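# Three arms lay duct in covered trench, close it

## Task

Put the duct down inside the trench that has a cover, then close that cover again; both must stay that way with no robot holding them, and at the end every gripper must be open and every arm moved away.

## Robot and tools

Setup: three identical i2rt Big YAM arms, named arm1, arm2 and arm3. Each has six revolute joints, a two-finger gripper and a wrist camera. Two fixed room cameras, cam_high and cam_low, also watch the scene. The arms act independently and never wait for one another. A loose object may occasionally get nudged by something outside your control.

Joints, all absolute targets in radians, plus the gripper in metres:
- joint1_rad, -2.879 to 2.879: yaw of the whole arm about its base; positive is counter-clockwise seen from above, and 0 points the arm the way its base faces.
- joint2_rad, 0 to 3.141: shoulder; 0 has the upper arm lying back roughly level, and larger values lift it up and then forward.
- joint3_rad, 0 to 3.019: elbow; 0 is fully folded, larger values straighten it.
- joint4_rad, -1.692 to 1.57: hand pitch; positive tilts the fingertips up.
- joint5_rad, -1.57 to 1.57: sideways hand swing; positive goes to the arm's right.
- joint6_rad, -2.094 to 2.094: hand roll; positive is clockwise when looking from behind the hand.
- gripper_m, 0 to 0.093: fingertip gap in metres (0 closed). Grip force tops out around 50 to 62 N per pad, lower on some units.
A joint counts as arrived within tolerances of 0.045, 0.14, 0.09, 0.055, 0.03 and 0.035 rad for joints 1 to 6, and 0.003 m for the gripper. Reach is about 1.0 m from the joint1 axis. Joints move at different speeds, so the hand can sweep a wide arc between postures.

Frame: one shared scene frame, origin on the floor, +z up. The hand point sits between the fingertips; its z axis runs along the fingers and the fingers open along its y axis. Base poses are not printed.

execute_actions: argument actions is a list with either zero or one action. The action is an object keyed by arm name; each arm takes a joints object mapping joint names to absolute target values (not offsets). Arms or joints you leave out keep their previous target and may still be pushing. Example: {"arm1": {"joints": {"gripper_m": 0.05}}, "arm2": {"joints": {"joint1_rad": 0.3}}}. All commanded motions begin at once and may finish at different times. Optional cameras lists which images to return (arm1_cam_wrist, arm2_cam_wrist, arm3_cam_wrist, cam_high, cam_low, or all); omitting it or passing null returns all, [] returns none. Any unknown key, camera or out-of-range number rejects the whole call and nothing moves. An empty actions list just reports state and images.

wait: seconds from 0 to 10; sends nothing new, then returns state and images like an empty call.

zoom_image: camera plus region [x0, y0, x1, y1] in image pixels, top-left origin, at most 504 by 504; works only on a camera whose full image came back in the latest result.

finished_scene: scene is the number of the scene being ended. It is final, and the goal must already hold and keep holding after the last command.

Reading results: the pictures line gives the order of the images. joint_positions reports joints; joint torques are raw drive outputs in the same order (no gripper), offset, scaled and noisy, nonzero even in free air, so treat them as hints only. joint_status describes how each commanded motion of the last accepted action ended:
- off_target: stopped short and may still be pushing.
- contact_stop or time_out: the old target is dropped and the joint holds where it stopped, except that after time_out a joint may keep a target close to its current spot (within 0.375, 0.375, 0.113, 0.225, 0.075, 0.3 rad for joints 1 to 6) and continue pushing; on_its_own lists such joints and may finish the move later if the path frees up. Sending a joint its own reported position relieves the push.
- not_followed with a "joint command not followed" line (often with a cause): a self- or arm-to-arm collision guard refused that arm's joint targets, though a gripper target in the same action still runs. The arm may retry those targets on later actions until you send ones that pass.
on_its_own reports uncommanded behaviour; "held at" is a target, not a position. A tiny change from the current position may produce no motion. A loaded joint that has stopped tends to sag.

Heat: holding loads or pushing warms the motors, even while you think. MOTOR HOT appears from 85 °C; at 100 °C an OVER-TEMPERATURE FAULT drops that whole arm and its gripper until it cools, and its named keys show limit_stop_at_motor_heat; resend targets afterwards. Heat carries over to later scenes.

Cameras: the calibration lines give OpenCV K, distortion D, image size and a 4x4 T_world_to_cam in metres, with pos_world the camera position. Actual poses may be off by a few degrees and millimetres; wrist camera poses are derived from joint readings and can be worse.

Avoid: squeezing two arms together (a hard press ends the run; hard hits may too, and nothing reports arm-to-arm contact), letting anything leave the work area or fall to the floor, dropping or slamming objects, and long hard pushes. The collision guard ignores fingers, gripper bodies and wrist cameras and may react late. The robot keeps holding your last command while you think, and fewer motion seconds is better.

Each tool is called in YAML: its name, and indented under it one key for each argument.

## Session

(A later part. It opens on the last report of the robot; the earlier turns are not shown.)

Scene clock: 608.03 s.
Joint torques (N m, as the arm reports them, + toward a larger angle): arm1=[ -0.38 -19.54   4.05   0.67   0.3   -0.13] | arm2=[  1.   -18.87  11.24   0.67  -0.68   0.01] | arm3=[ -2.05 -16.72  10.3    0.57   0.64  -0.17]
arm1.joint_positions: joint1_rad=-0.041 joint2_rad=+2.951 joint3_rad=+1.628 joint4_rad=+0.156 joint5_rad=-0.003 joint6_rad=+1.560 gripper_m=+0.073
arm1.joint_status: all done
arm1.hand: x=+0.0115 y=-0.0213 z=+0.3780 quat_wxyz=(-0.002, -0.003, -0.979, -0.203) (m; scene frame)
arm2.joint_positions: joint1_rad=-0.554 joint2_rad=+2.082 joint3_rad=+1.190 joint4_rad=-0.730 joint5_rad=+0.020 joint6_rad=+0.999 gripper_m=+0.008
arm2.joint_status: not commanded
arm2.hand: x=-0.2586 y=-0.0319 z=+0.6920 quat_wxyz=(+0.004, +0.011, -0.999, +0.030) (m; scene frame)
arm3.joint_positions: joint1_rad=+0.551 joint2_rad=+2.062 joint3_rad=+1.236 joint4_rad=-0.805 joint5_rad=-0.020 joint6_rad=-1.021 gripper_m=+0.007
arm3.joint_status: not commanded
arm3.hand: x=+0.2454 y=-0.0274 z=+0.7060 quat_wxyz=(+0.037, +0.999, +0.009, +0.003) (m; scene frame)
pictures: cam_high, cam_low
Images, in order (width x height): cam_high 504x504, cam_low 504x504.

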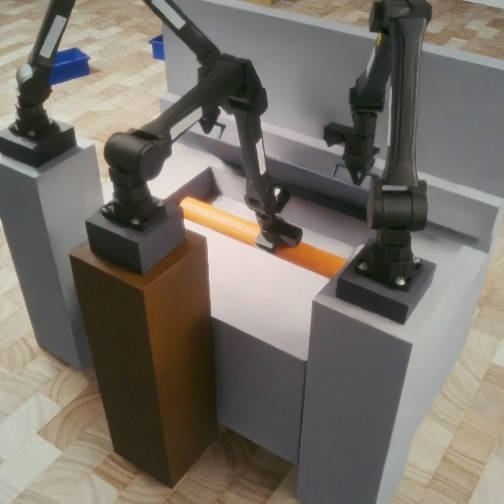

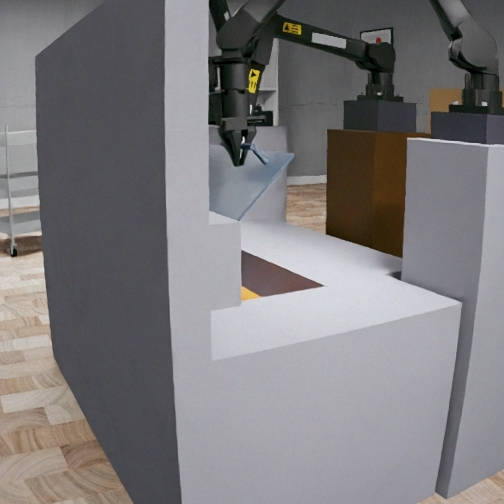

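execute_actions:
  actions:
    - {"arm1":{"joints":{"joint2_rad":2.963,"joint3_rad":1.68}}}
  cameras: ["cam_high"]

Scene clock: 612.93 s.
Joint torques (N m, as the arm reports them, + toward a larger angle): arm1=[ -0.36 -17.83   4.77   1.01   0.31  -0.13] | arm2=[  0.83 -18.68  11.26   0.73  -0.69   0.01] | arm3=[ -1.93 -16.69  10.29   0.6    0.64  -0.17]
arm1.joint_positions: joint1_rad=-0.041 joint2_rad=+2.954 joint3_rad=+1.644 joint4_rad=+0.148 joint5_rad=-0.003 joint6_rad=+1.560 gripper_m=+0.073
arm1.joint_status: all done
arm1.hand: x=+0.0116 y=-0.0155 z=+0.3785 quat_wxyz=(-0.002, -0.003, -0.979, -0.205) (m; scene frame)
arm2.joint_positions: joint1_rad=-0.554 joint2_rad=+2.082 joint3_rad=+1.190 joint4_rad=-0.730 joint5_rad=+0.020 joint6_rad=+0.999 gripper_m=+0.008
arm2.joint_status: not commanded
arm2.hand: x=-0.2586 y=-0.0319 z=+0.6920 quat_wxyz=(+0.004, +0.011, -0.999, +0.030) (m; scene frame)
arm3.joint_positions: joint1_rad=+0.551 joint2_rad=+2.062 joint3_rad=+1.236 joint4_rad=-0.805 joint5_rad=-0.020 joint6_rad=-1.021 gripper_m=+0.007
arm3.joint_status: not commanded
arm3.hand: x=+0.2454 y=-0.0274 z=+0.7060 quat_wxyz=(+0.037, +0.999, +0.009, +0.003) (m; scene frame)
pictures: cam_high
Images, in order (width x height): cam_high 504x504.

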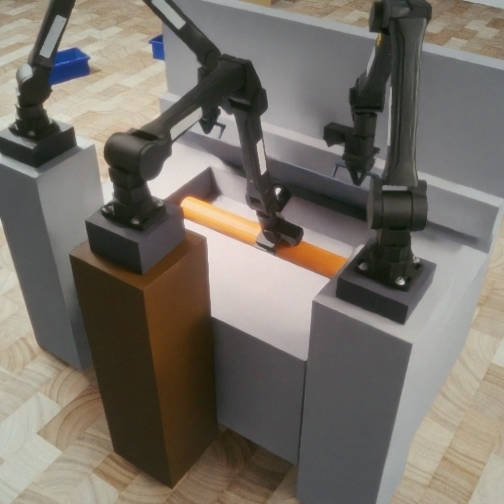

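execute_actions:
  actions:
    - {"arm1":{"joints":{"joint2_rad":2.95,"joint3_rad":1.655,"gripper_m":0.093}}}
  cameras: ["arm1_cam_wrist","cam_high"]

Scene clock: 618.17 s.
Joint torques (N m, as the arm reports them, + toward a larger angle): arm1=[ -0.35 -18.39   3.15   0.99   0.3   -0.13] | arm2=[  0.99 -18.58  11.3    0.66  -0.67   0.02] | arm3=[ -2.   -16.68  10.3    0.57   0.65  -0.18]
arm1.joint_positions: joint1_rad=-0.041 joint2_rad=+2.948 joint3_rad=+1.646 joint4_rad=+0.149 joint5_rad=-0.003 joint6_rad=+1.560 gripper_m=+0.093
arm1.joint_status: all done
arm1.hand: x=+0.0117 y=-0.0109 z=+0.3825 quat_wxyz=(-0.002, -0.003, -0.978, -0.209) (m; scene frame)
arm2.joint_positions: joint1_rad=-0.554 joint2_rad=+2.082 joint3_rad=+1.190 joint4_rad=-0.730 joint5_rad=+0.020 joint6_rad=+0.999 gripper_m=+0.008
arm2.joint_status: not commanded
arm2.hand: x=-0.2586 y=-0.0319 z=+0.6920 quat_wxyz=(+0.004, +0.011, -0.999, +0.030) (m; scene frame)
arm3.joint_positions: joint1_rad=+0.551 joint2_rad=+2.062 joint3_rad=+1.236 joint4_rad=-0.805 joint5_rad=-0.020 joint6_rad=-1.021 gripper_m=+0.007
arm3.joint_status: not commanded
arm3.hand: x=+0.2454 y=-0.0274 z=+0.7060 quat_wxyz=(+0.037, +0.999, +0.009, +0.003) (m; scene frame)
pictures: arm1_cam_wrist, cam_high
camera_calibration (this result's frames):
arm1_cam_wrist: T_world_to_cam=[[0.00496642, -0.91445, -0.404669, 0.144551], [-0.817806, -0.236596, 0.52461, -0.183339], [-0.575473, 0.328335, -0.749017, 0.416798], [0, 0, 0, 1]] pos_world=[0.0892022, -0.0480425, 0.466866]
Images, in order (width x height): arm1_cam_wrist 504x504, cam_high 504x504.

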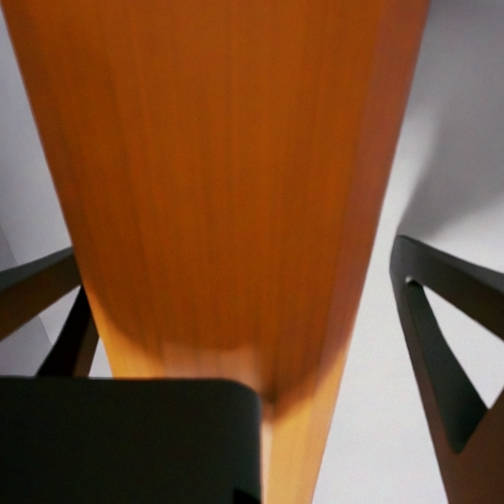

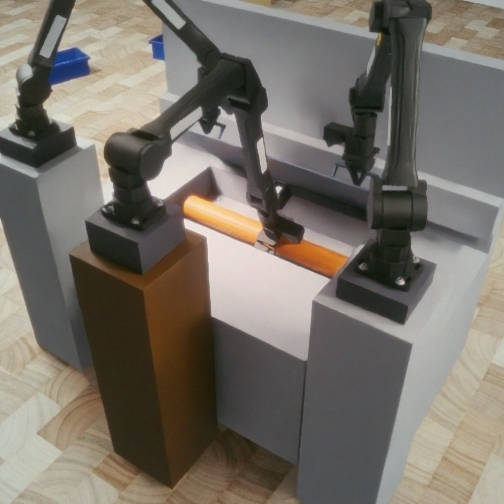

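execute_actions:
  actions:
    - {"arm1":{"joints":{"joint2_rad":2.872,"joint3_rad":1.507,"joint4_rad":0.31}}}
  cameras: []

execute_actions:
  actions:
    - {"arm1":{"joints":{"joint2_rad":2.80,"joint3_rad":1.31,"joint4_rad":0.54}}}
  cameras: ["arm1_cam_wrist","cam_high"]

Scene clock: 638.27 s.
Joint torques (N m, as the arm reports them, + toward a larger angle): arm1=[ -0.33 -17.92   1.92   1.74   0.3   -0.13] | arm2=[  0.88 -19.    11.29   0.68  -0.7    0.01] | arm3=[ -2.   -16.72  10.32   0.58   0.64  -0.17]
arm1.joint_positions: joint1_rad=-0.041 joint2_rad=+2.868 joint3_rad=+1.513 joint4_rad=+0.295 joint5_rad=-0.003 joint6_rad=+1.560 gripper_m=+0.093
arm1.joint_status: all done
arm1.hand: x=+0.0116 y=-0.0122 z=+0.4182 quat_wxyz=(-0.003, -0.003, -0.967, -0.254) (m; scene frame)
arm2.joint_positions: joint1_rad=-0.554 joint2_rad=+2.082 joint3_rad=+1.190 joint4_rad=-0.730 joint5_rad=+0.020 joint6_rad=+0.999 gripper_m=+0.008
arm2.joint_status: not commanded
arm2.hand: x=-0.2586 y=-0.0319 z=+0.6920 quat_wxyz=(+0.004, +0.011, -0.999, +0.030) (m; scene frame)
arm3.joint_positions: joint1_rad=+0.551 joint2_rad=+2.062 joint3_rad=+1.236 joint4_rad=-0.805 joint5_rad=-0.020 joint6_rad=-1.021 gripper_m=+0.007
arm3.joint_status: not commanded
arm3.hand: x=+0.2454 y=-0.0274 z=+0.7060 quat_wxyz=(+0.037, +0.999, +0.009, +0.003) (m; scene frame)
pictures: none
No camera images: the call's "cameras" was empty. Leave "cameras" out to get every camera's image.

Scene clock: 639.30 s.
Joint torques (N m, as the arm reports them, + toward a larger angle): arm1=[ -0.4  -16.49   1.4    1.92   0.29  -0.14] | arm2=[  0.95 -18.82  11.27   0.64  -0.69   0.02] | arm3=[ -2.06 -16.74  10.31   0.59   0.64  -0.17]
arm1.joint_positions: joint1_rad=-0.041 joint2_rad=+2.794 joint3_rad=+1.311 joint4_rad=+0.524 joint5_rad=-0.003 joint6_rad=+1.560 gripper_m=+0.093
arm1.joint_status: all done
arm1.hand: x=+0.0110 y=-0.0430 z=+0.4524 quat_wxyz=(-0.004, -0.003, -0.953, -0.303) (m; scene frame)
arm2.joint_positions: joint1_rad=-0.554 joint2_rad=+2.082 joint3_rad=+1.190 joint4_rad=-0.730 joint5_rad=+0.020 joint6_rad=+0.999 gripper_m=+0.008
arm2.joint_status: not commanded
arm2.hand: x=-0.2586 y=-0.0319 z=+0.6920 quat_wxyz=(+0.004, +0.011, -0.999, +0.030) (m; scene frame)
arm3.joint_positions: joint1_rad=+0.551 joint2_rad=+2.062 joint3_rad=+1.236 joint4_rad=-0.805 joint5_rad=-0.020 joint6_rad=-1.021 gripper_m=+0.007
arm3.joint_status: not commanded
arm3.hand: x=+0.2454 y=-0.0274 z=+0.7060 quat_wxyz=(+0.037, +0.999, +0.009, +0.003) (m; scene frame)
pictures: arm1_cam_wrist, cam_high
camera_calibration (this result's frames):
arm1_cam_wrist: T_world_to_cam=[[0.00686677, -0.819203, -0.573462, 0.223936], [-0.819557, -0.333195, 0.466163, -0.205846], [-0.572957, 0.466784, -0.673672, 0.451183], [0, 0, 0, 1]] pos_world=[0.0882682, -0.0957429, 0.528326]
Images, in order (width x height): arm1_cam_wrist 504x504, cam_high 504x504.

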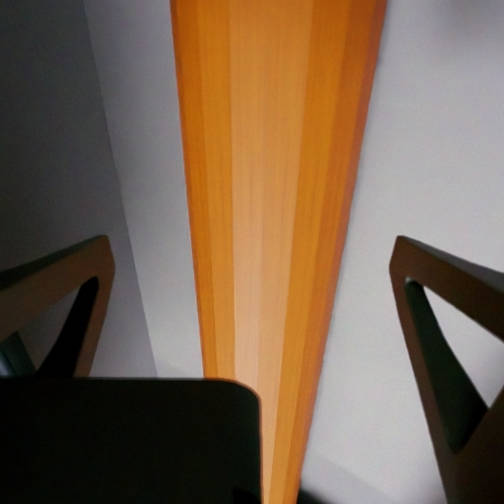

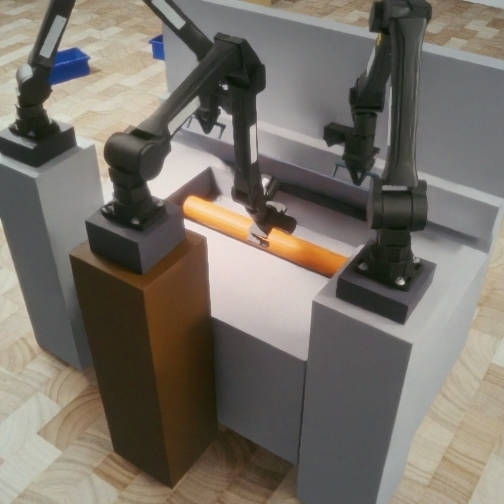

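execute_actions:
  actions:
    - {"arm1":{"joints":{"joint2_rad":2.655,"joint3_rad":1.0,"joint4_rad":0.57,"gripper_m":0.0}}}
  cameras: ["cam_high"]

Scene clock: 653.03 s.
Joint torques (N m, as the arm reports them, + toward a larger angle): arm1=[ -0.38 -13.54   0.38   1.47   0.3   -0.14] | arm2=[  1.04 -18.76  11.28   0.71  -0.7    0.01] | arm3=[ -2.05 -16.67  10.29   0.59   0.64  -0.17]
arm1.joint_positions: joint1_rad=-0.041 joint2_rad=+2.637 joint3_rad=+0.996 joint4_rad=+0.560 joint5_rad=-0.003 joint6_rad=+1.560 gripper_m=+0.000
arm1.joint_status: all done
arm1.hand: x=+0.0091 y=-0.1444 z=+0.4940 quat_wxyz=(-0.003, -0.003, -0.970, -0.244) (m; scene frame)
arm2.joint_positions: joint1_rad=-0.554 joint2_rad=+2.082 joint3_rad=+1.190 joint4_rad=-0.730 joint5_rad=+0.020 joint6_rad=+0.999 gripper_m=+0.008
arm2.joint_status: not commanded
arm2.hand: x=-0.2586 y=-0.0319 z=+0.6920 quat_wxyz=(+0.004, +0.011, -0.999, +0.030) (m; scene frame)
arm3.joint_positions: joint1_rad=+0.551 joint2_rad=+2.062 joint3_rad=+1.236 joint4_rad=-0.805 joint5_rad=-0.020 joint6_rad=-1.021 gripper_m=+0.007
arm3.joint_status: not commanded
arm3.hand: x=+0.2454 y=-0.0274 z=+0.7060 quat_wxyz=(+0.037, +0.999, +0.009, +0.003) (m; scene frame)
pictures: cam_high
Images, in order (width x height): cam_high 504x504.

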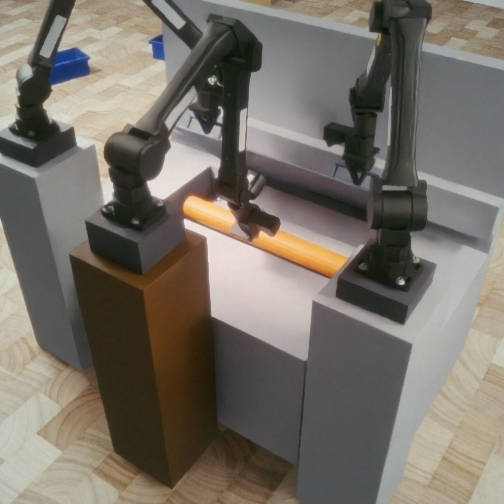

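execute_actions:
  actions:
    - {"arm1":{"joints":{"joint2_rad":2.2,"joint3_rad":0.56,"joint4_rad":0.1}},"arm2":{"joints":{"joint1_rad":-0.6,"joint2_rad":2.035,"joint3_rad":1.07,"joint4_rad":-0.507,"joint6_rad":0.945}},"arm3":{"joints":{"joint1_rad":0.595,"joint2_rad":2.033,"joint3_rad":1.128,"joint4_rad":-0.565,"joint6_rad":-0.956}}}
  cameras: ["arm2_cam_wrist","arm3_cam_wrist","cam_high"]

Scene clock: 667.03 s.
Joint torques (N m, as the arm reports them, + toward a larger angle): arm1=[ -0.35 -10.66  -0.39  -0.13   0.31  -0.1 ] | arm2=[  0.22 -18.64   7.44   0.92   0.24  -0.04] | arm3=[ -1.14 -15.79   7.1    1.8    0.02  -0.02]
arm1.joint_positions: joint1_rad=-0.041 joint2_rad=+2.199 joint3_rad=+0.559 joint4_rad=+0.110 joint5_rad=-0.003 joint6_rad=+1.560 gripper_m=+0.000
arm1.joint_status: all done
arm1.hand: x=+0.0054 y=-0.3366 z=+0.6077 quat_wxyz=(+0.001, -0.004, -1.000, -0.022) (m; scene frame)
arm2.joint_positions: joint1_rad=-0.609 joint2_rad=+2.098 joint3_rad=+1.045 joint4_rad=-0.520 joint5_rad=-0.001 joint6_rad=+0.944 gripper_m=+0.008
arm2.joint_status: all done
arm2.hand: x=-0.2581 y=-0.0732 z=+0.6532 quat_wxyz=(+0.000, +0.011, -1.000, +0.004) (m; scene frame)
arm3.joint_positions: joint1_rad=+0.604 joint2_rad=+2.078 joint3_rad=+1.097 joint4_rad=-0.612 joint5_rad=-0.003 joint6_rad=-0.966 gripper_m=+0.007
arm3.joint_status: all done
arm3.hand: x=+0.2440 y=-0.0676 z=+0.6657 quat_wxyz=(+0.016, +1.000, +0.008, +0.000) (m; scene frame)
pictures: arm2_cam_wrist, arm3_cam_wrist, cam_high
camera_calibration (this result's frames):
arm2_cam_wrist: T_world_to_cam=[[0.0216365, -0.999707, 0.0108451, -0.0761796], [-0.807347, -0.0110731, 0.589974, -0.59013], [-0.589681, -0.0215208, -0.80735, 0.49264], [0, 0, 0, 1]] pos_world=[-0.184291, -0.0720898, 0.74672]
arm3_cam_wrist: T_world_to_cam=[[-0.0240876, 0.999482, -0.0213372, 0.083907], [0.80832, 0.0320306, 0.587871, -0.58111], [0.58825, -0.00308684, -0.808673, 0.51761], [0, 0, 0, 1]] pos_world=[0.16726, -0.0636524, 0.761986]
Images, in order (width x height): arm2_cam_wrist 504x504, arm3_cam_wrist 504x504, cam_high 504x504.

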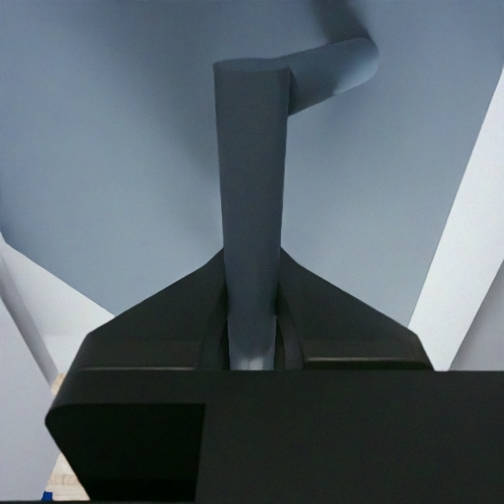

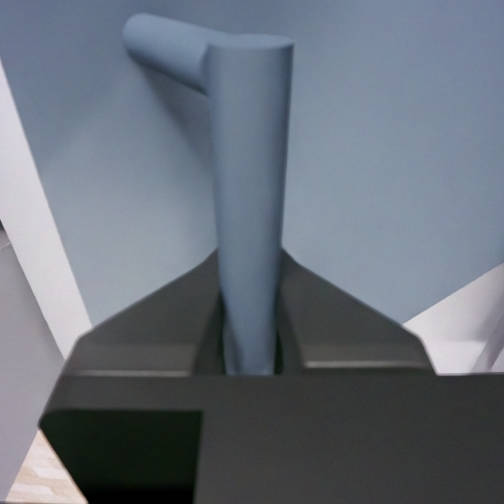

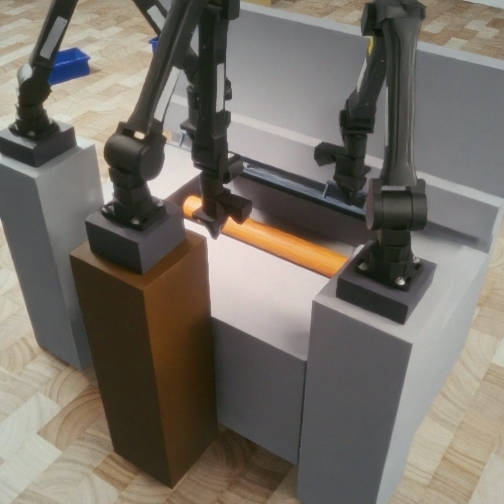

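execute_actions:
  actions:
    - {"arm1":{"joints":{"joint2_rad":1.95,"joint3_rad":0.5,"joint4_rad":-0.12}},"arm2":{"joints":{"joint1_rad":-0.675,"joint2_rad":2.175,"joint3_rad":0.962,"joint4_rad":-0.265,"joint6_rad":0.878}},"arm3":{"joints":{"joint1_rad":0.667,"joint2_rad":2.165,"joint3_rad":1.01,"joint4_rad":-0.315,"joint6_rad":-0.888}}}
  cameras: ["cam_high"]

execute_actions:
  actions:
    - {"arm1":{"joints":{"joint2_rad":1.75,"joint3_rad":0.5,"joint4_rad":-0.3}},"arm2":{"joints":{"joint1_rad":-0.718,"joint2_rad":2.35,"joint3_rad":0.97,"joint4_rad":-0.105,"joint6_rad":0.84}},"arm3":{"joints":{"joint1_rad":0.708,"joint2_rad":2.33,"joint3_rad":1.01,"joint4_rad":-0.16,"joint6_rad":-0.852}}}
  cameras: ["arm2_cam_wrist","arm3_cam_wrist","cam_high","cam_low"]

Scene clock: 677.53 s.
Joint torques (N m, as the arm reports them, + toward a larger angle): arm1=[-0.32 -8.67  1.14 -0.26  0.31 -0.09] | arm2=[ -0.06 -18.02   4.16   0.71   0.21  -0.03] | arm3=[ -1.1  -15.02   4.63   1.32  -0.52  -0.07]
arm1.joint_positions: joint1_rad=-0.041 joint2_rad=+1.941 joint3_rad=+0.498 joint4_rad=-0.109 joint5_rad=-0.003 joint6_rad=+1.560 gripper_m=+0.000
arm1.joint_status: all done
arm1.hand: x=+0.0052 y=-0.3441 z=+0.6719 quat_wxyz=(+0.001, -0.004, -1.000, -0.011) (m; scene frame)
arm2.joint_positions: joint1_rad=-0.677 joint2_rad=+2.237 joint3_rad=+0.948 joint4_rad=-0.273 joint5_rad=+0.000 joint6_rad=+0.876 gripper_m=+0.007
arm2.joint_status: all done
arm2.hand: x=-0.2586 y=-0.1250 z=+0.5810 quat_wxyz=(-0.004, +0.011, -1.000, -0.001) (m; scene frame)
arm3.joint_positions: joint1_rad=+0.677 joint2_rad=+2.207 joint3_rad=+0.987 joint4_rad=-0.347 joint5_rad=+0.011 joint6_rad=-0.893 gripper_m=+0.007
arm3.joint_status: all done
arm3.hand: x=+0.2425 y=-0.1172 z=+0.5915 quat_wxyz=(+0.001, +1.000, +0.008, -0.002) (m; scene frame)
pictures: cam_high
Images, in order (width x height): cam_high 504x504.

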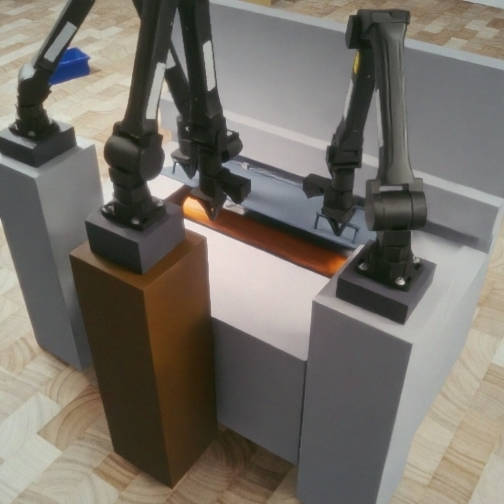

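Scene clock: 678.47 s.
Joint torques (N m, as the arm reports them, + toward a larger angle): arm1=[-0.37 -7.94  2.68 -0.19  0.31 -0.1 ] | arm2=[ -0.94 -14.22   4.39   0.98   0.47  -0.07] | arm3=[ -1.67 -11.9    5.63  -0.13  -2.37  -0.18]
arm1.joint_positions: joint1_rad=-0.041 joint2_rad=+1.740 joint3_rad=+0.498 joint4_rad=-0.289 joint5_rad=-0.003 joint6_rad=+1.560 gripper_m=+0.000
arm1.joint_status: all done
arm1.hand: x=+0.0054 y=-0.3340 z=+0.7228 quat_wxyz=(+0.001, -0.004, -1.000, -0.022) (m; scene frame)
arm2.joint_positions: joint1_rad=-0.712 joint2_rad=+2.368 joint3_rad=+0.940 joint4_rad=-0.117 joint5_rad=-0.006 joint6_rad=+0.842 gripper_m=+0.007
arm2.joint_status: all done
arm2.hand: x=-0.2589 y=-0.1463 z=+0.5305 quat_wxyz=(-0.008, +0.011, -1.000, -0.009) (m; scene frame)
arm3.joint_positions: joint1_rad=+0.724 joint2_rad=+2.328 joint3_rad=+0.960 joint4_rad=-0.151 joint5_rad=+0.059 joint6_rad=-0.845 gripper_m=+0.007
arm3.joint_status: all done
arm3.hand: x=+0.2414 y=-0.1350 z=+0.5408 quat_wxyz=(-0.033, +0.999, +0.006, +0.000) (m; scene frame)
pictures: arm2_cam_wrist, arm3_cam_wrist, cam_high, cam_low
camera_calibration (this result's frames):
arm2_cam_wrist: T_world_to_cam=[[0.0207394, -0.999682, -0.0143106, -0.134862], [-0.816064, -0.0251958, 0.577412, -0.516819], [-0.57759, -0.000296828, -0.816327, 0.402451], [0, 0, 0, 1]] pos_world=[-0.186509, -0.147721, 0.625019]
arm3_cam_wrist: T_world_to_cam=[[-0.0213219, 0.996823, 0.0767371, 0.0944817], [0.809163, -0.0278745, 0.586923, -0.511228], [0.587197, 0.0746071, -0.805998, 0.427244], [0, 0, 0, 1]] pos_world=[0.164805, -0.140307, 0.637159]
Images, in order (width x height): arm2_cam_wrist 504x504, arm3_cam_wrist 504x504, cam_high 504x504, cam_low 504x504.

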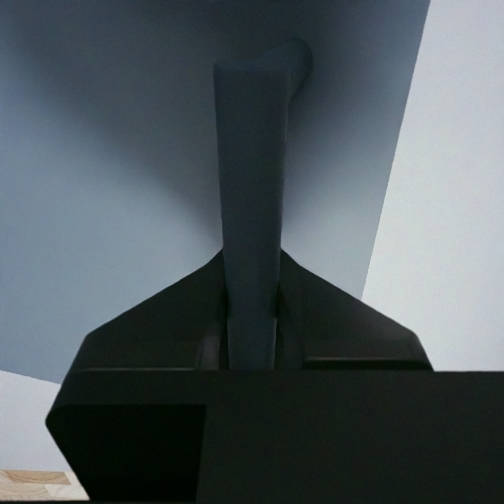

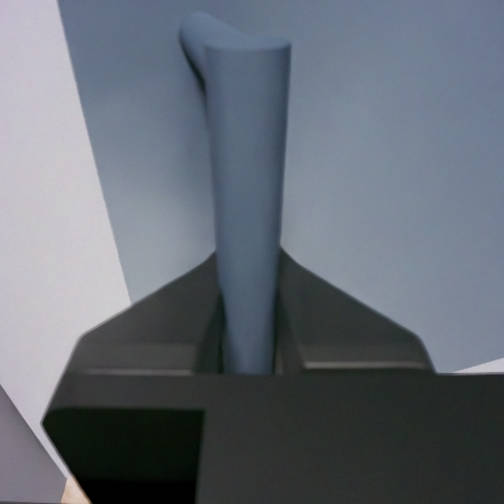

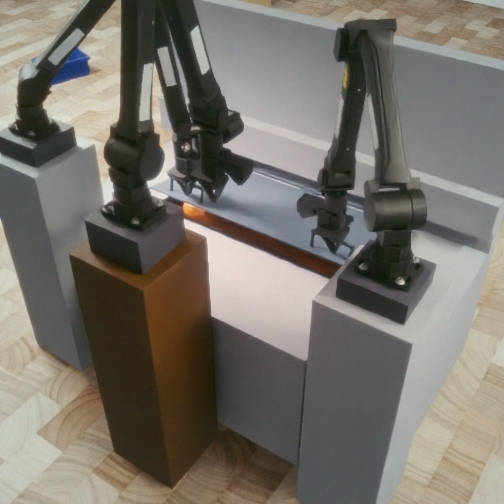

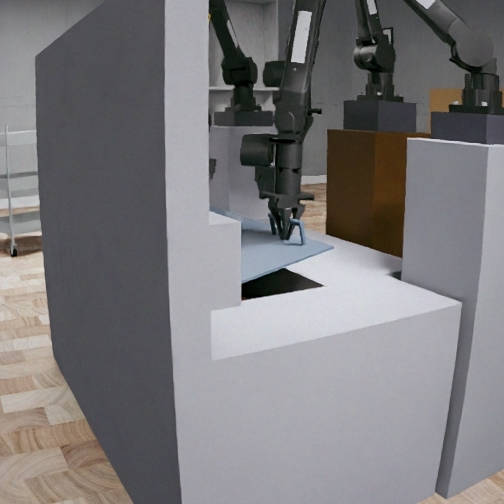

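execute_actions:
  actions: []
  cameras: ["cam_low"]

zoom_image:
  camera: "cam_low"
  region: [220, 170, 360, 310]

Scene clock: 684.70 s.
Joint torques (N m, as the arm reports them, + toward a larger angle): arm1=[-0.34 -7.85  2.65 -0.2   0.31 -0.1 ] | arm2=[ -0.73 -14.63   4.27   0.94   0.48  -0.08] | arm3=[ -1.61 -11.86   5.63  -0.08  -2.36  -0.18]
arm1.joint_positions: joint1_rad=-0.041 joint2_rad=+1.740 joint3_rad=+0.498 joint4_rad=-0.289 joint5_rad=-0.003 joint6_rad=+1.560 gripper_m=+0.000
arm1.joint_status: all done
arm1.hand: x=+0.0054 y=-0.3340 z=+0.7228 quat_wxyz=(+0.001, -0.004, -1.000, -0.022) (m; scene frame)
arm2.joint_positions: joint1_rad=-0.712 joint2_rad=+2.368 joint3_rad=+0.940 joint4_rad=-0.117 joint5_rad=-0.006 joint6_rad=+0.842 gripper_m=+0.007
arm2.joint_status: all done
arm2.hand: x=-0.2589 y=-0.1463 z=+0.5305 quat_wxyz=(-0.008, +0.011, -1.000, -0.009) (m; scene frame)
arm3.joint_positions: joint1_rad=+0.724 joint2_rad=+2.328 joint3_rad=+0.960 joint4_rad=-0.151 joint5_rad=+0.059 joint6_rad=-0.845 gripper_m=+0.007
arm3.joint_status: all done
arm3.hand: x=+0.2414 y=-0.1350 z=+0.5408 quat_wxyz=(-0.033, +0.999, +0.006, +0.000) (m; scene frame)
pictures: cam_low
Images, in order (width x height): cam_low 504x504.

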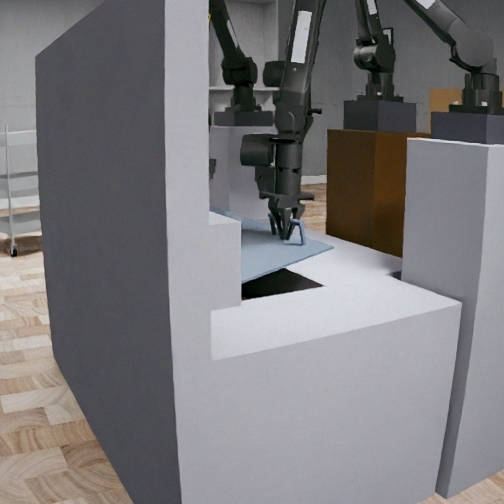

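Region (220, 170, 360, 310) of cam_low's 504x504 image, scaled by 3.600, with more detail than that image has.

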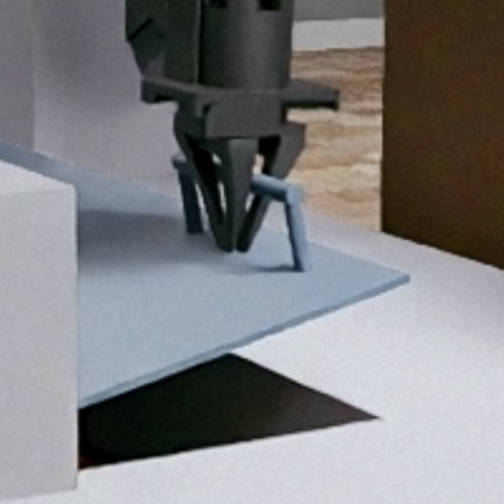

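execute_actions:
  actions:
    - {"arm1":{"joints":{"joint2_rad":1.5,"joint3_rad":0.5,"joint4_rad":-0.5}},"arm2":{"joints":{"joint1_rad":-0.763,"joint2_rad":2.44,"joint3_rad":0.945,"joint4_rad":0.10,"joint5_rad":-0.11,"joint6_rad":0.80}},"arm3":{"joints":{"joint1_rad":0.77,"joint2_rad":2.408,"joint3_rad":0.962,"joint4_rad":0.08,"joint5_rad":0.155,"joint6_rad":-0.806}}}
  cameras: ["cam_high","cam_low"]

zoom_image:
  camera: "cam_low"
  region: [220, 170, 360, 310]

Scene clock: 720.40 s.
Joint torques (N m, as the arm reports them, + toward a larger angle): arm1=[-0.36 -6.49  4.43 -0.09  0.31 -0.1 ] | arm2=[ -0.59 -15.96   1.99   1.7   -0.4   -0.06] | arm3=[ -0.63 -13.66   2.75   0.92   0.03  -0.11]
arm1.joint_positions: joint1_rad=-0.041 joint2_rad=+1.491 joint3_rad=+0.498 joint4_rad=-0.489 joint5_rad=-0.003 joint6_rad=+1.560 gripper_m=+0.000
arm1.joint_status: all done
arm1.hand: x=+0.0054 y=-0.3302 z=+0.7861 quat_wxyz=(+0.000, -0.004, -0.999, -0.046) (m; scene frame)
arm2.joint_positions: joint1_rad=-0.760 joint2_rad=+2.474 joint3_rad=+0.929 joint4_rad=+0.075 joint5_rad=-0.099 joint6_rad=+0.800 gripper_m=+0.007
arm2.joint_status: all done
arm2.hand: x=-0.2600 y=-0.1525 z=+0.4935 quat_wxyz=(+0.000, +0.010, -0.998, -0.068) (m; scene frame)
arm3.joint_positions: joint1_rad=+0.773 joint2_rad=+2.435 joint3_rad=+0.937 joint4_rad=+0.065 joint5_rad=+0.154 joint6_rad=-0.804 gripper_m=+0.007
arm3.joint_status: all done
arm3.hand: x=+0.2412 y=-0.1418 z=+0.5035 quat_wxyz=(-0.097, +0.995, +0.006, +0.002) (m; scene frame)
pictures: cam_high, cam_low
Images, in order (width x height): cam_high 504x504, cam_low 504x504.

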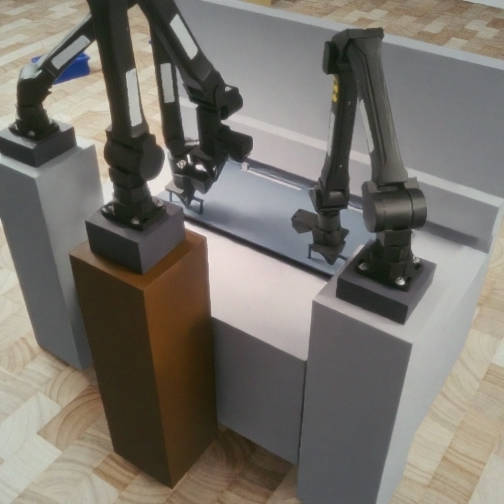

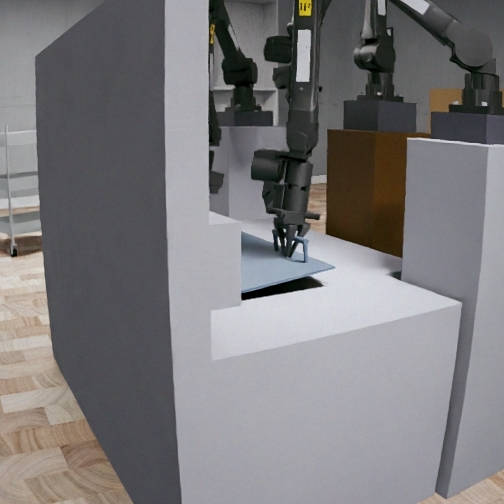

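Region (220, 170, 360, 310) of cam_low's 504x504 image, scaled by 3.600, with more detail than that image has.

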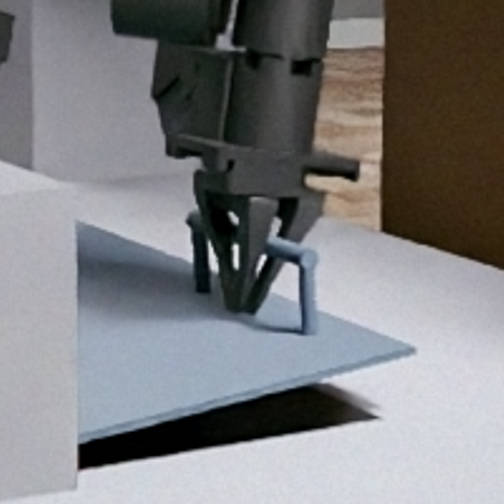

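execute_actions:
  actions:
    - {"arm1":{"joints":{"joint2_rad":1.35,"joint3_rad":0.5,"joint4_rad":-0.65}},"arm2":{"joints":{"joint1_rad":-0.798,"joint2_rad":2.536,"joint3_rad":0.958,"joint4_rad":0.24,"joint5_rad":-0.172,"joint6_rad":0.778}},"arm3":{"joints":{"joint1_rad":0.80,"joint2_rad":2.505,"joint3_rad":0.972,"joint4_rad":0.22,"joint5_rad":0.21,"joint6_rad":-0.787}}}
  cameras: ["cam_high","cam_low"]

zoom_image:
  camera: "cam_low"
  region: [220, 170, 360, 310]

Scene clock: 732.20 s.
Joint torques (N m, as the arm reports them, + toward a larger angle): arm1=[-0.38 -5.76  5.32 -0.13  0.31 -0.1 ] | arm2=[ -0.61 -15.62   1.5    1.71  -0.42  -0.08] | arm3=[ -0.73 -13.65   2.21   0.79  -0.32  -0.13]
arm1.joint_positions: joint1_rad=-0.041 joint2_rad=+1.342 joint3_rad=+0.498 joint4_rad=-0.638 joint5_rad=-0.003 joint6_rad=+1.560 gripper_m=+0.000
arm1.joint_status: all done
arm1.hand: x=+0.0052 y=-0.3426 z=+0.8219 quat_wxyz=(+0.000, -0.004, -0.999, -0.046) (m; scene frame)
arm2.joint_positions: joint1_rad=-0.791 joint2_rad=+2.570 joint3_rad=+0.939 joint4_rad=+0.218 joint5_rad=-0.162 joint6_rad=+0.778 gripper_m=+0.007
arm2.joint_status: all done
arm2.hand: x=-0.2606 y=-0.1558 z=+0.4640 quat_wxyz=(+0.000, +0.009, -0.994, -0.109) (m; scene frame)
arm3.joint_positions: joint1_rad=+0.804 joint2_rad=+2.532 joint3_rad=+0.946 joint4_rad=+0.212 joint5_rad=+0.219 joint6_rad=-0.783 gripper_m=+0.007
arm3.joint_status: all done
arm3.hand: x=+0.2411 y=-0.1451 z=+0.4738 quat_wxyz=(-0.140, +0.990, +0.005, +0.001) (m; scene frame)
pictures: cam_high, cam_low
Images, in order (width x height): cam_high 504x504, cam_low 504x504.

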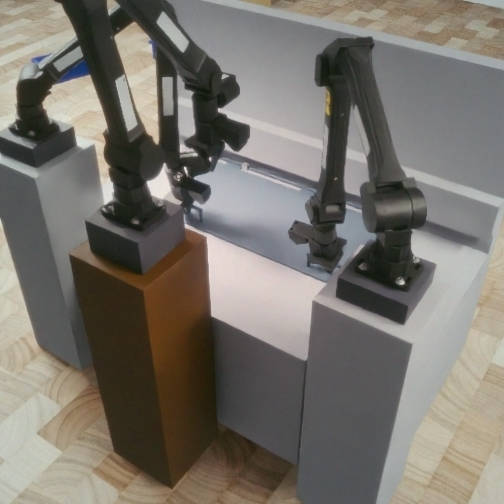

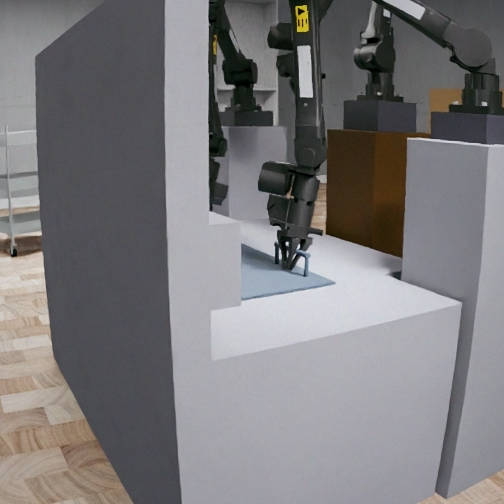

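Region (220, 170, 360, 310) of cam_low's 504x504 image, scaled by 3.600, with more detail than that image has.

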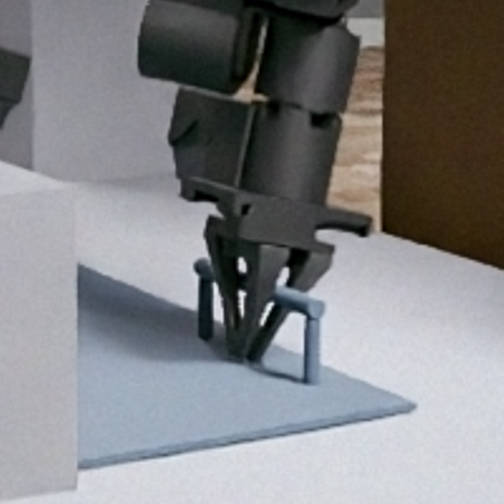

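execute_actions:
  actions:
    - {"arm2":{"joints":{"joint1_rad":-0.804,"joint2_rad":2.578,"joint3_rad":0.958,"joint4_rad":0.265,"joint5_rad":-0.183,"joint6_rad":0.773}},"arm3":{"joints":{"joint1_rad":0.809,"joint2_rad":2.542,"joint3_rad":0.968,"joint4_rad":0.248,"joint5_rad":0.232,"joint6_rad":-0.779}}}
  cameras: ["cam_high","cam_low"]

zoom_image:
  camera: "cam_low"
  region: [220, 170, 360, 310]

Scene clock: 736.50 s.
Joint torques (N m, as the arm reports them, + toward a larger angle): arm1=[-0.35 -5.68  5.36 -0.12  0.31 -0.1 ] | arm2=[ -0.66 -12.95   1.61   2.    -0.26  -0.08] | arm3=[ -0.27 -11.58   1.86   1.3    0.18  -0.07]
arm1.joint_positions: joint1_rad=-0.041 joint2_rad=+1.342 joint3_rad=+0.498 joint4_rad=-0.638 joint5_rad=-0.003 joint6_rad=+1.560 gripper_m=+0.000
arm1.joint_status: not commanded
arm1.hand: x=+0.0052 y=-0.3426 z=+0.8219 quat_wxyz=(+0.000, -0.004, -0.999, -0.046) (m; scene frame)
arm2.joint_positions: joint1_rad=-0.796 joint2_rad=+2.578 joint3_rad=+0.938 joint4_rad=+0.237 joint5_rad=-0.176 joint6_rad=+0.775 gripper_m=+0.007
arm2.joint_status: all done
arm2.hand: x=-0.2607 y=-0.1554 z=+0.4621 quat_wxyz=(+0.001, +0.009, -0.993, -0.118) (m; scene frame)
arm3.joint_positions: joint1_rad=+0.808 joint2_rad=+2.540 joint3_rad=+0.946 joint4_rad=+0.225 joint5_rad=+0.228 joint6_rad=-0.781 gripper_m=+0.007
arm3.joint_status: all done
arm3.hand: x=+0.2411 y=-0.1452 z=+0.4719 quat_wxyz=(-0.145, +0.989, +0.005, +0.001) (m; scene frame)
pictures: cam_high, cam_low
Images, in order (width x height): cam_high 504x504, cam_low 504x504.

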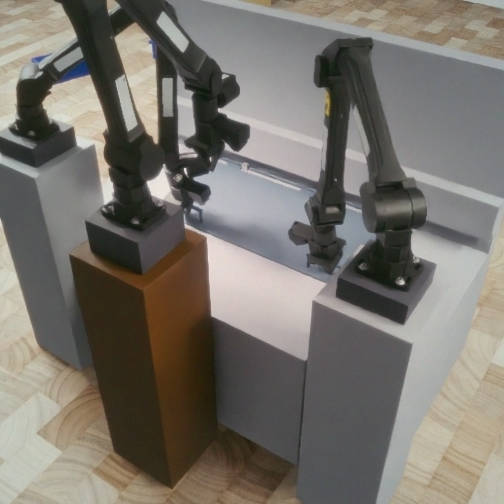

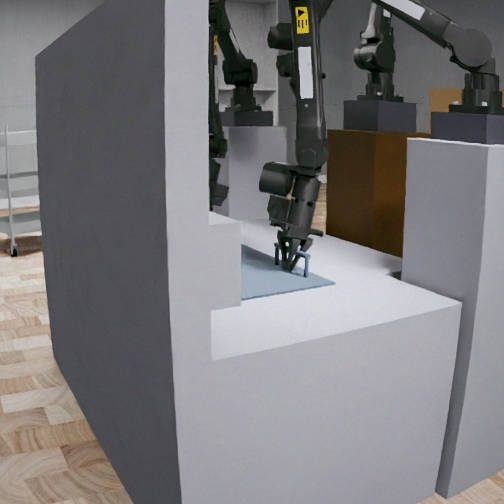

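Region (220, 170, 360, 310) of cam_low's 504x504 image, scaled by 3.600, with more detail than that image has.

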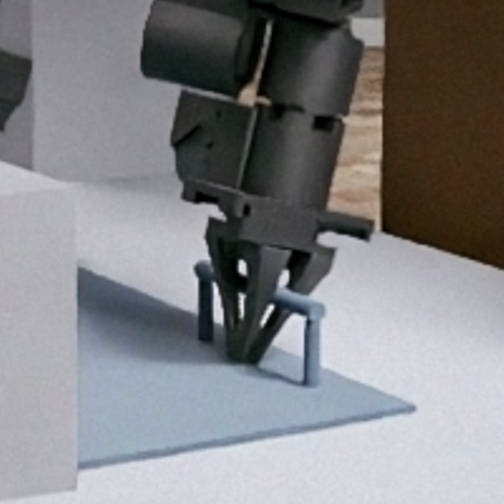

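execute_actions:
  actions:
    - {"arm2":{"joints":{"joint1_rad":-0.796,"joint2_rad":2.568,"joint3_rad":0.935,"joint4_rad":0.245,"joint5_rad":-0.178,"gripper_m":0.045}},"arm3":{"joints":{"joint1_rad":0.808,"joint2_rad":2.53,"joint3_rad":0.943,"joint4_rad":0.233,"joint5_rad":0.229,"gripper_m":0.045}}}
  cameras: ["arm2_cam_wrist","arm3_cam_wrist"]

Scene clock: 754.80 s.
Joint torques (N m, as the arm reports them, + toward a larger angle): arm1=[-0.34 -5.64  5.34 -0.09  0.31 -0.1 ] | arm2=[ -0.43 -13.36  -0.28   0.76   0.37  -0.12] | arm3=[ -0.25 -11.55   0.11   0.57  -0.31  -0.08]
arm1.joint_positions: joint1_rad=-0.041 joint2_rad=+1.342 joint3_rad=+0.498 joint4_rad=-0.638 joint5_rad=-0.003 joint6_rad=+1.560 gripper_m=+0.000
arm1.joint_status: not commanded
arm1.hand: x=+0.0052 y=-0.3426 z=+0.8219 quat_wxyz=(+0.000, -0.004, -0.999, -0.046) (m; scene frame)
arm2.joint_positions: joint1_rad=-0.796 joint2_rad=+2.570 joint3_rad=+0.937 joint4_rad=+0.243 joint5_rad=-0.185 joint6_rad=+0.775 gripper_m=+0.045
arm2.joint_status: all done
arm2.hand: x=-0.2586 y=-0.1511 z=+0.4656 quat_wxyz=(-0.001, +0.010, -0.992, -0.125) (m; scene frame)
arm3.joint_positions: joint1_rad=+0.805 joint2_rad=+2.527 joint3_rad=+0.945 joint4_rad=+0.232 joint5_rad=+0.238 joint6_rad=-0.780 gripper_m=+0.045
arm3.joint_status: all done
arm3.hand: x=+0.2383 y=-0.1387 z=+0.4774 quat_wxyz=(-0.155, +0.988, +0.002, -0.002) (m; scene frame)
pictures: arm2_cam_wrist, arm3_cam_wrist
camera_calibration (this result's frames):
arm2_cam_wrist: T_world_to_cam=[[0.0203535, -0.969189, -0.245476, -0.0284138], [-0.806372, -0.161064, 0.569054, -0.493379], [-0.591058, 0.186363, -0.784805, 0.359718], [0, 0, 0, 1]] pos_world=[-0.184655, -0.174042, 0.556093]
arm3_cam_wrist: T_world_to_cam=[[-0.011015, 0.948726, 0.315908, -0.0202993], [0.811065, -0.176305, 0.557754, -0.478613], [0.584852, 0.262366, -0.767537, 0.386457], [0, 0, 0, 1]] pos_world=[0.161943, -0.166517, 0.569981]
Images, in order (width x height): arm2_cam_wrist 504x504, arm3_cam_wrist 504x504.

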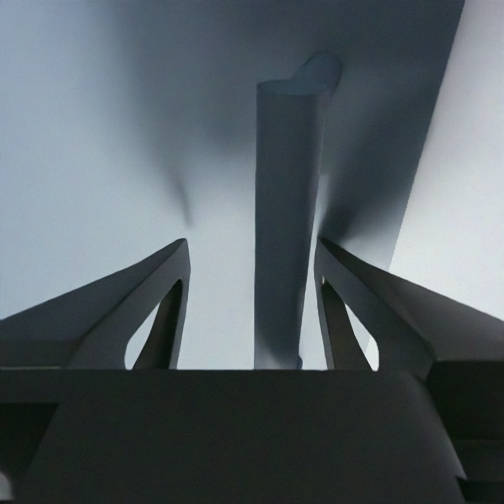

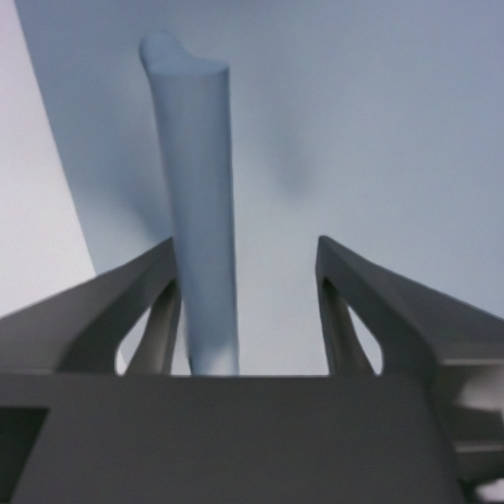

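execute_actions:
  actions:
    - {"arm2":{"joints":{"joint2_rad":2.12,"joint3_rad":0.485,"gripper_m":0.08}},"arm3":{"joints":{"joint2_rad":2.08,"joint3_rad":0.49,"gripper_m":0.08}}}
  cameras: ["cam_high","cam_low"]

Scene clock: 759.77 s.
Joint torques (N m, as the arm reports them, + toward a larger angle): arm1=[-0.39 -5.67  5.36 -0.11  0.31 -0.1 ] | arm2=[ -0.4  -10.03  -0.37   0.74   0.12  -0.09] | arm3=[-0.28 -8.79 -0.2   0.49 -0.1  -0.07]
arm1.joint_positions: joint1_rad=-0.041 joint2_rad=+1.342 joint3_rad=+0.498 joint4_rad=-0.638 joint5_rad=-0.003 joint6_rad=+1.560 gripper_m=+0.000
arm1.joint_status: not commanded
arm1.hand: x=+0.0052 y=-0.3426 z=+0.8219 quat_wxyz=(+0.000, -0.004, -0.999, -0.046) (m; scene frame)
arm2.joint_positions: joint1_rad=-0.796 joint2_rad=+2.128 joint3_rad=+0.486 joint4_rad=+0.245 joint5_rad=-0.180 joint6_rad=+0.775 gripper_m=+0.080
arm2.joint_status: all done
arm2.hand: x=-0.3310 y=-0.2225 z=+0.6035 quat_wxyz=(+0.000, +0.010, -0.993, -0.122) (m; scene frame)
arm3.joint_positions: joint1_rad=+0.805 joint2_rad=+2.088 joint3_rad=+0.494 joint4_rad=+0.234 joint5_rad=+0.233 joint6_rad=-0.780 gripper_m=+0.080
arm3.joint_status: all done
arm3.hand: x=+0.3189 y=-0.2121 z=+0.6096 quat_wxyz=(-0.150, +0.989, +0.002, +0.000) (m; scene frame)
pictures: cam_high, cam_low
Images, in order (width x height): cam_high 504x504, cam_low 504x504.

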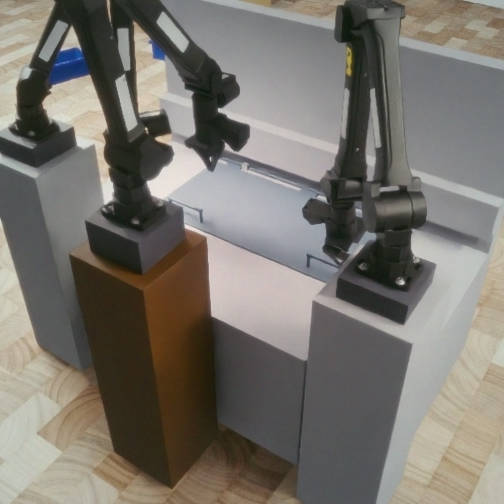

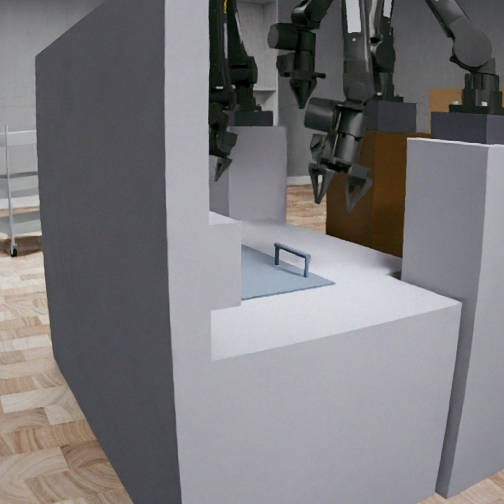

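execute_actions:
  actions:
    - {"arm1":{"joints":{"joint2_rad":0.9,"joint3_rad":0.4,"joint4_rad":-0.9}},"arm2":{"joints":{"joint1_rad":-0.35,"joint2_rad":1.4,"joint3_rad":0.45,"joint4_rad":-0.45,"joint5_rad":0.0}},"arm3":{"joints":{"joint1_rad":0.35,"joint2_rad":1.38,"joint3_rad":0.45,"joint4_rad":-0.45,"joint5_rad":0.0}}}

Scene clock: 765.63 s.
Joint torques (N m, as the arm reports them, + toward a larger angle): arm1=[-0.4  -2.12  7.51  0.05  0.31 -0.11] | arm2=[-0.03 -6.46  6.43  0.34  0.29 -0.07] | arm3=[-0.59 -5.52  5.24  0.17 -0.26 -0.09]
arm1.joint_positions: joint1_rad=-0.041 joint2_rad=+0.899 joint3_rad=+0.393 joint4_rad=-0.888 joint5_rad=-0.003 joint6_rad=+1.560 gripper_m=+0.000
arm1.joint_status: all done
arm1.hand: x=+0.0040 y=-0.4039 z=+0.8792 quat_wxyz=(+0.000, -0.004, -0.996, -0.089) (m; scene frame)
arm2.joint_positions: joint1_rad=-0.356 joint2_rad=+1.409 joint3_rad=+0.448 joint4_rad=-0.443 joint5_rad=-0.002 joint6_rad=+0.775 gripper_m=+0.080
arm2.joint_status: all done
arm2.hand: x=-0.4207 y=-0.1802 z=+0.7672 quat_wxyz=(-0.045, +0.220, -0.972, -0.068) (m; scene frame)
arm3.joint_positions: joint1_rad=+0.351 joint2_rad=+1.389 joint3_rad=+0.451 joint4_rad=-0.441 joint5_rad=+0.004 joint6_rad=-0.780 gripper_m=+0.080
arm3.joint_status: all done
arm3.hand: x=+0.4155 y=-0.1763 z=+0.7662 quat_wxyz=(-0.075, +0.973, -0.210, -0.054) (m; scene frame)
pictures: arm1_cam_wrist, arm2_cam_wrist, arm3_cam_wrist, cam_high, cam_low
camera_calibration (this result's frames):
arm1_cam_wrist: T_world_to_cam=[[0.0034793, -0.984883, -0.173185, -0.245789], [-0.815357, -0.10306, 0.569711, -0.528907], [-0.578947, 0.139226, -0.80339, 0.884878], [0, 0, 0, 1]] pos_world=[0.081905, -0.41978, 0.96966]
arm2_cam_wrist: T_world_to_cam=[[0.432743, -0.894985, -0.108334, 0.102403], [-0.761375, -0.427172, 0.48768, -0.766986], [-0.482743, -0.128557, -0.866275, 0.557403], [0, 0, 0, 1]] pos_world=[-0.359196, -0.164328, 0.868001]
arm3_cam_wrist: T_world_to_cam=[[0.410134, 0.902125, 0.13402, -0.117769], [0.776615, -0.422495, 0.467297, -0.749921], [0.478183, -0.0875722, -0.873883, 0.578497], [0, 0, 0, 1]] pos_world=[0.354073, -0.159935, 0.871758]
Images, in order (width x height): arm1_cam_wrist 504x504, arm2_cam_wrist 504x504, arm3_cam_wrist 504x504, cam_high 504x504, cam_low 504x504.

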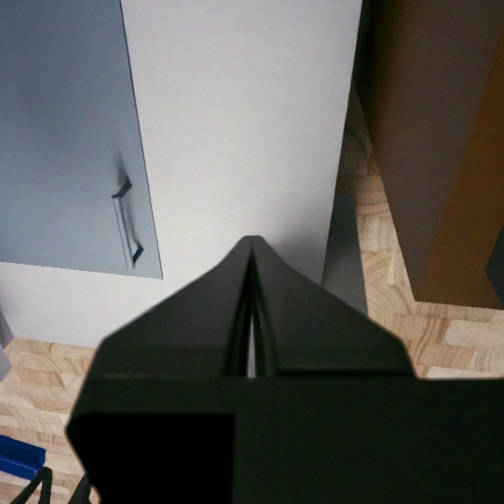

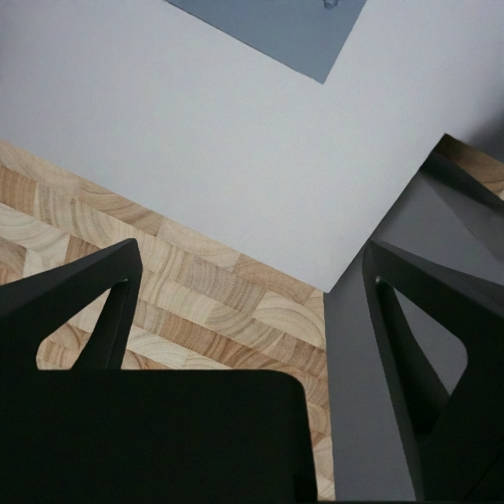

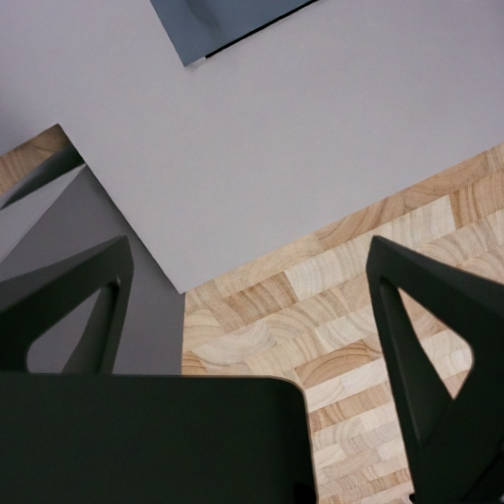

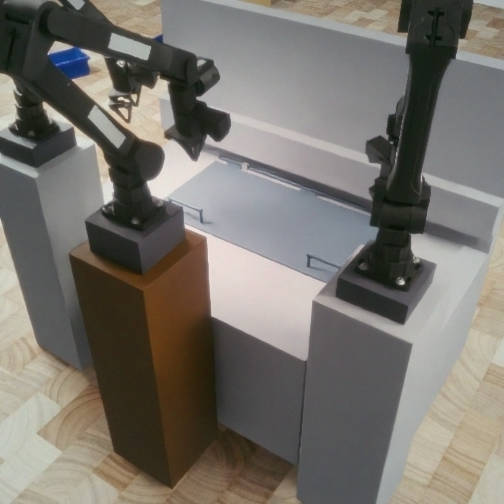

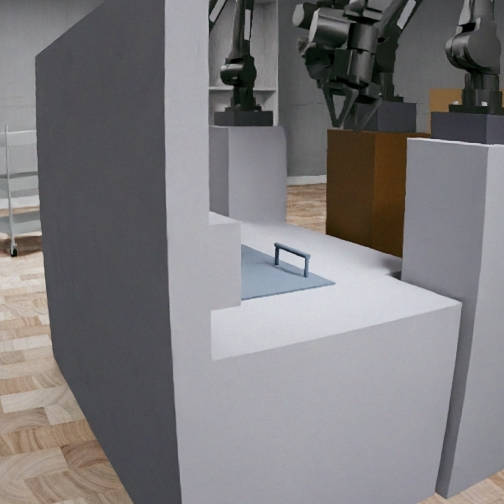

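zoom_image:
  camera: "arm3_cam_wrist"
  region: [130, 0, 350, 110]

zoom_image:
  camera: "cam_high"
  region: [150, 130, 400, 300]

zoom_image:
  camera: "arm2_cam_wrist"
  region: [160, 0, 400, 120]

Region (130, 0, 350, 110) of arm3_cam_wrist's 504x504 image, scaled by 2.291, with more detail than that image has.

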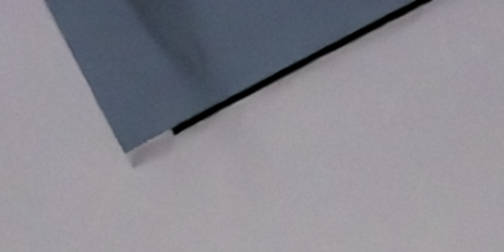

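Region (150, 130, 400, 300) of cam_high's 504x504 image, scaled by 2.016, with more detail than that image has; it fills the top 343 rows of this view, and the rest is white.

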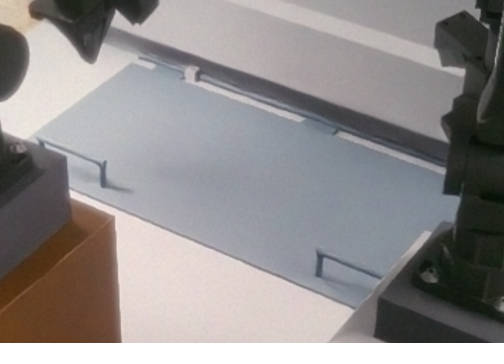

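Region (160, 0, 400, 120) of arm2_cam_wrist's 504x504 image, scaled by 2.100, with more detail than that image has.

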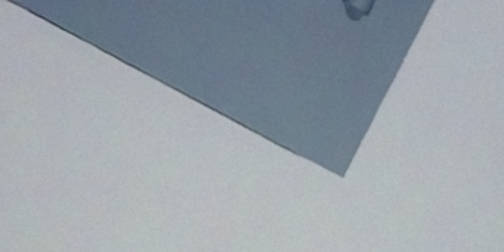

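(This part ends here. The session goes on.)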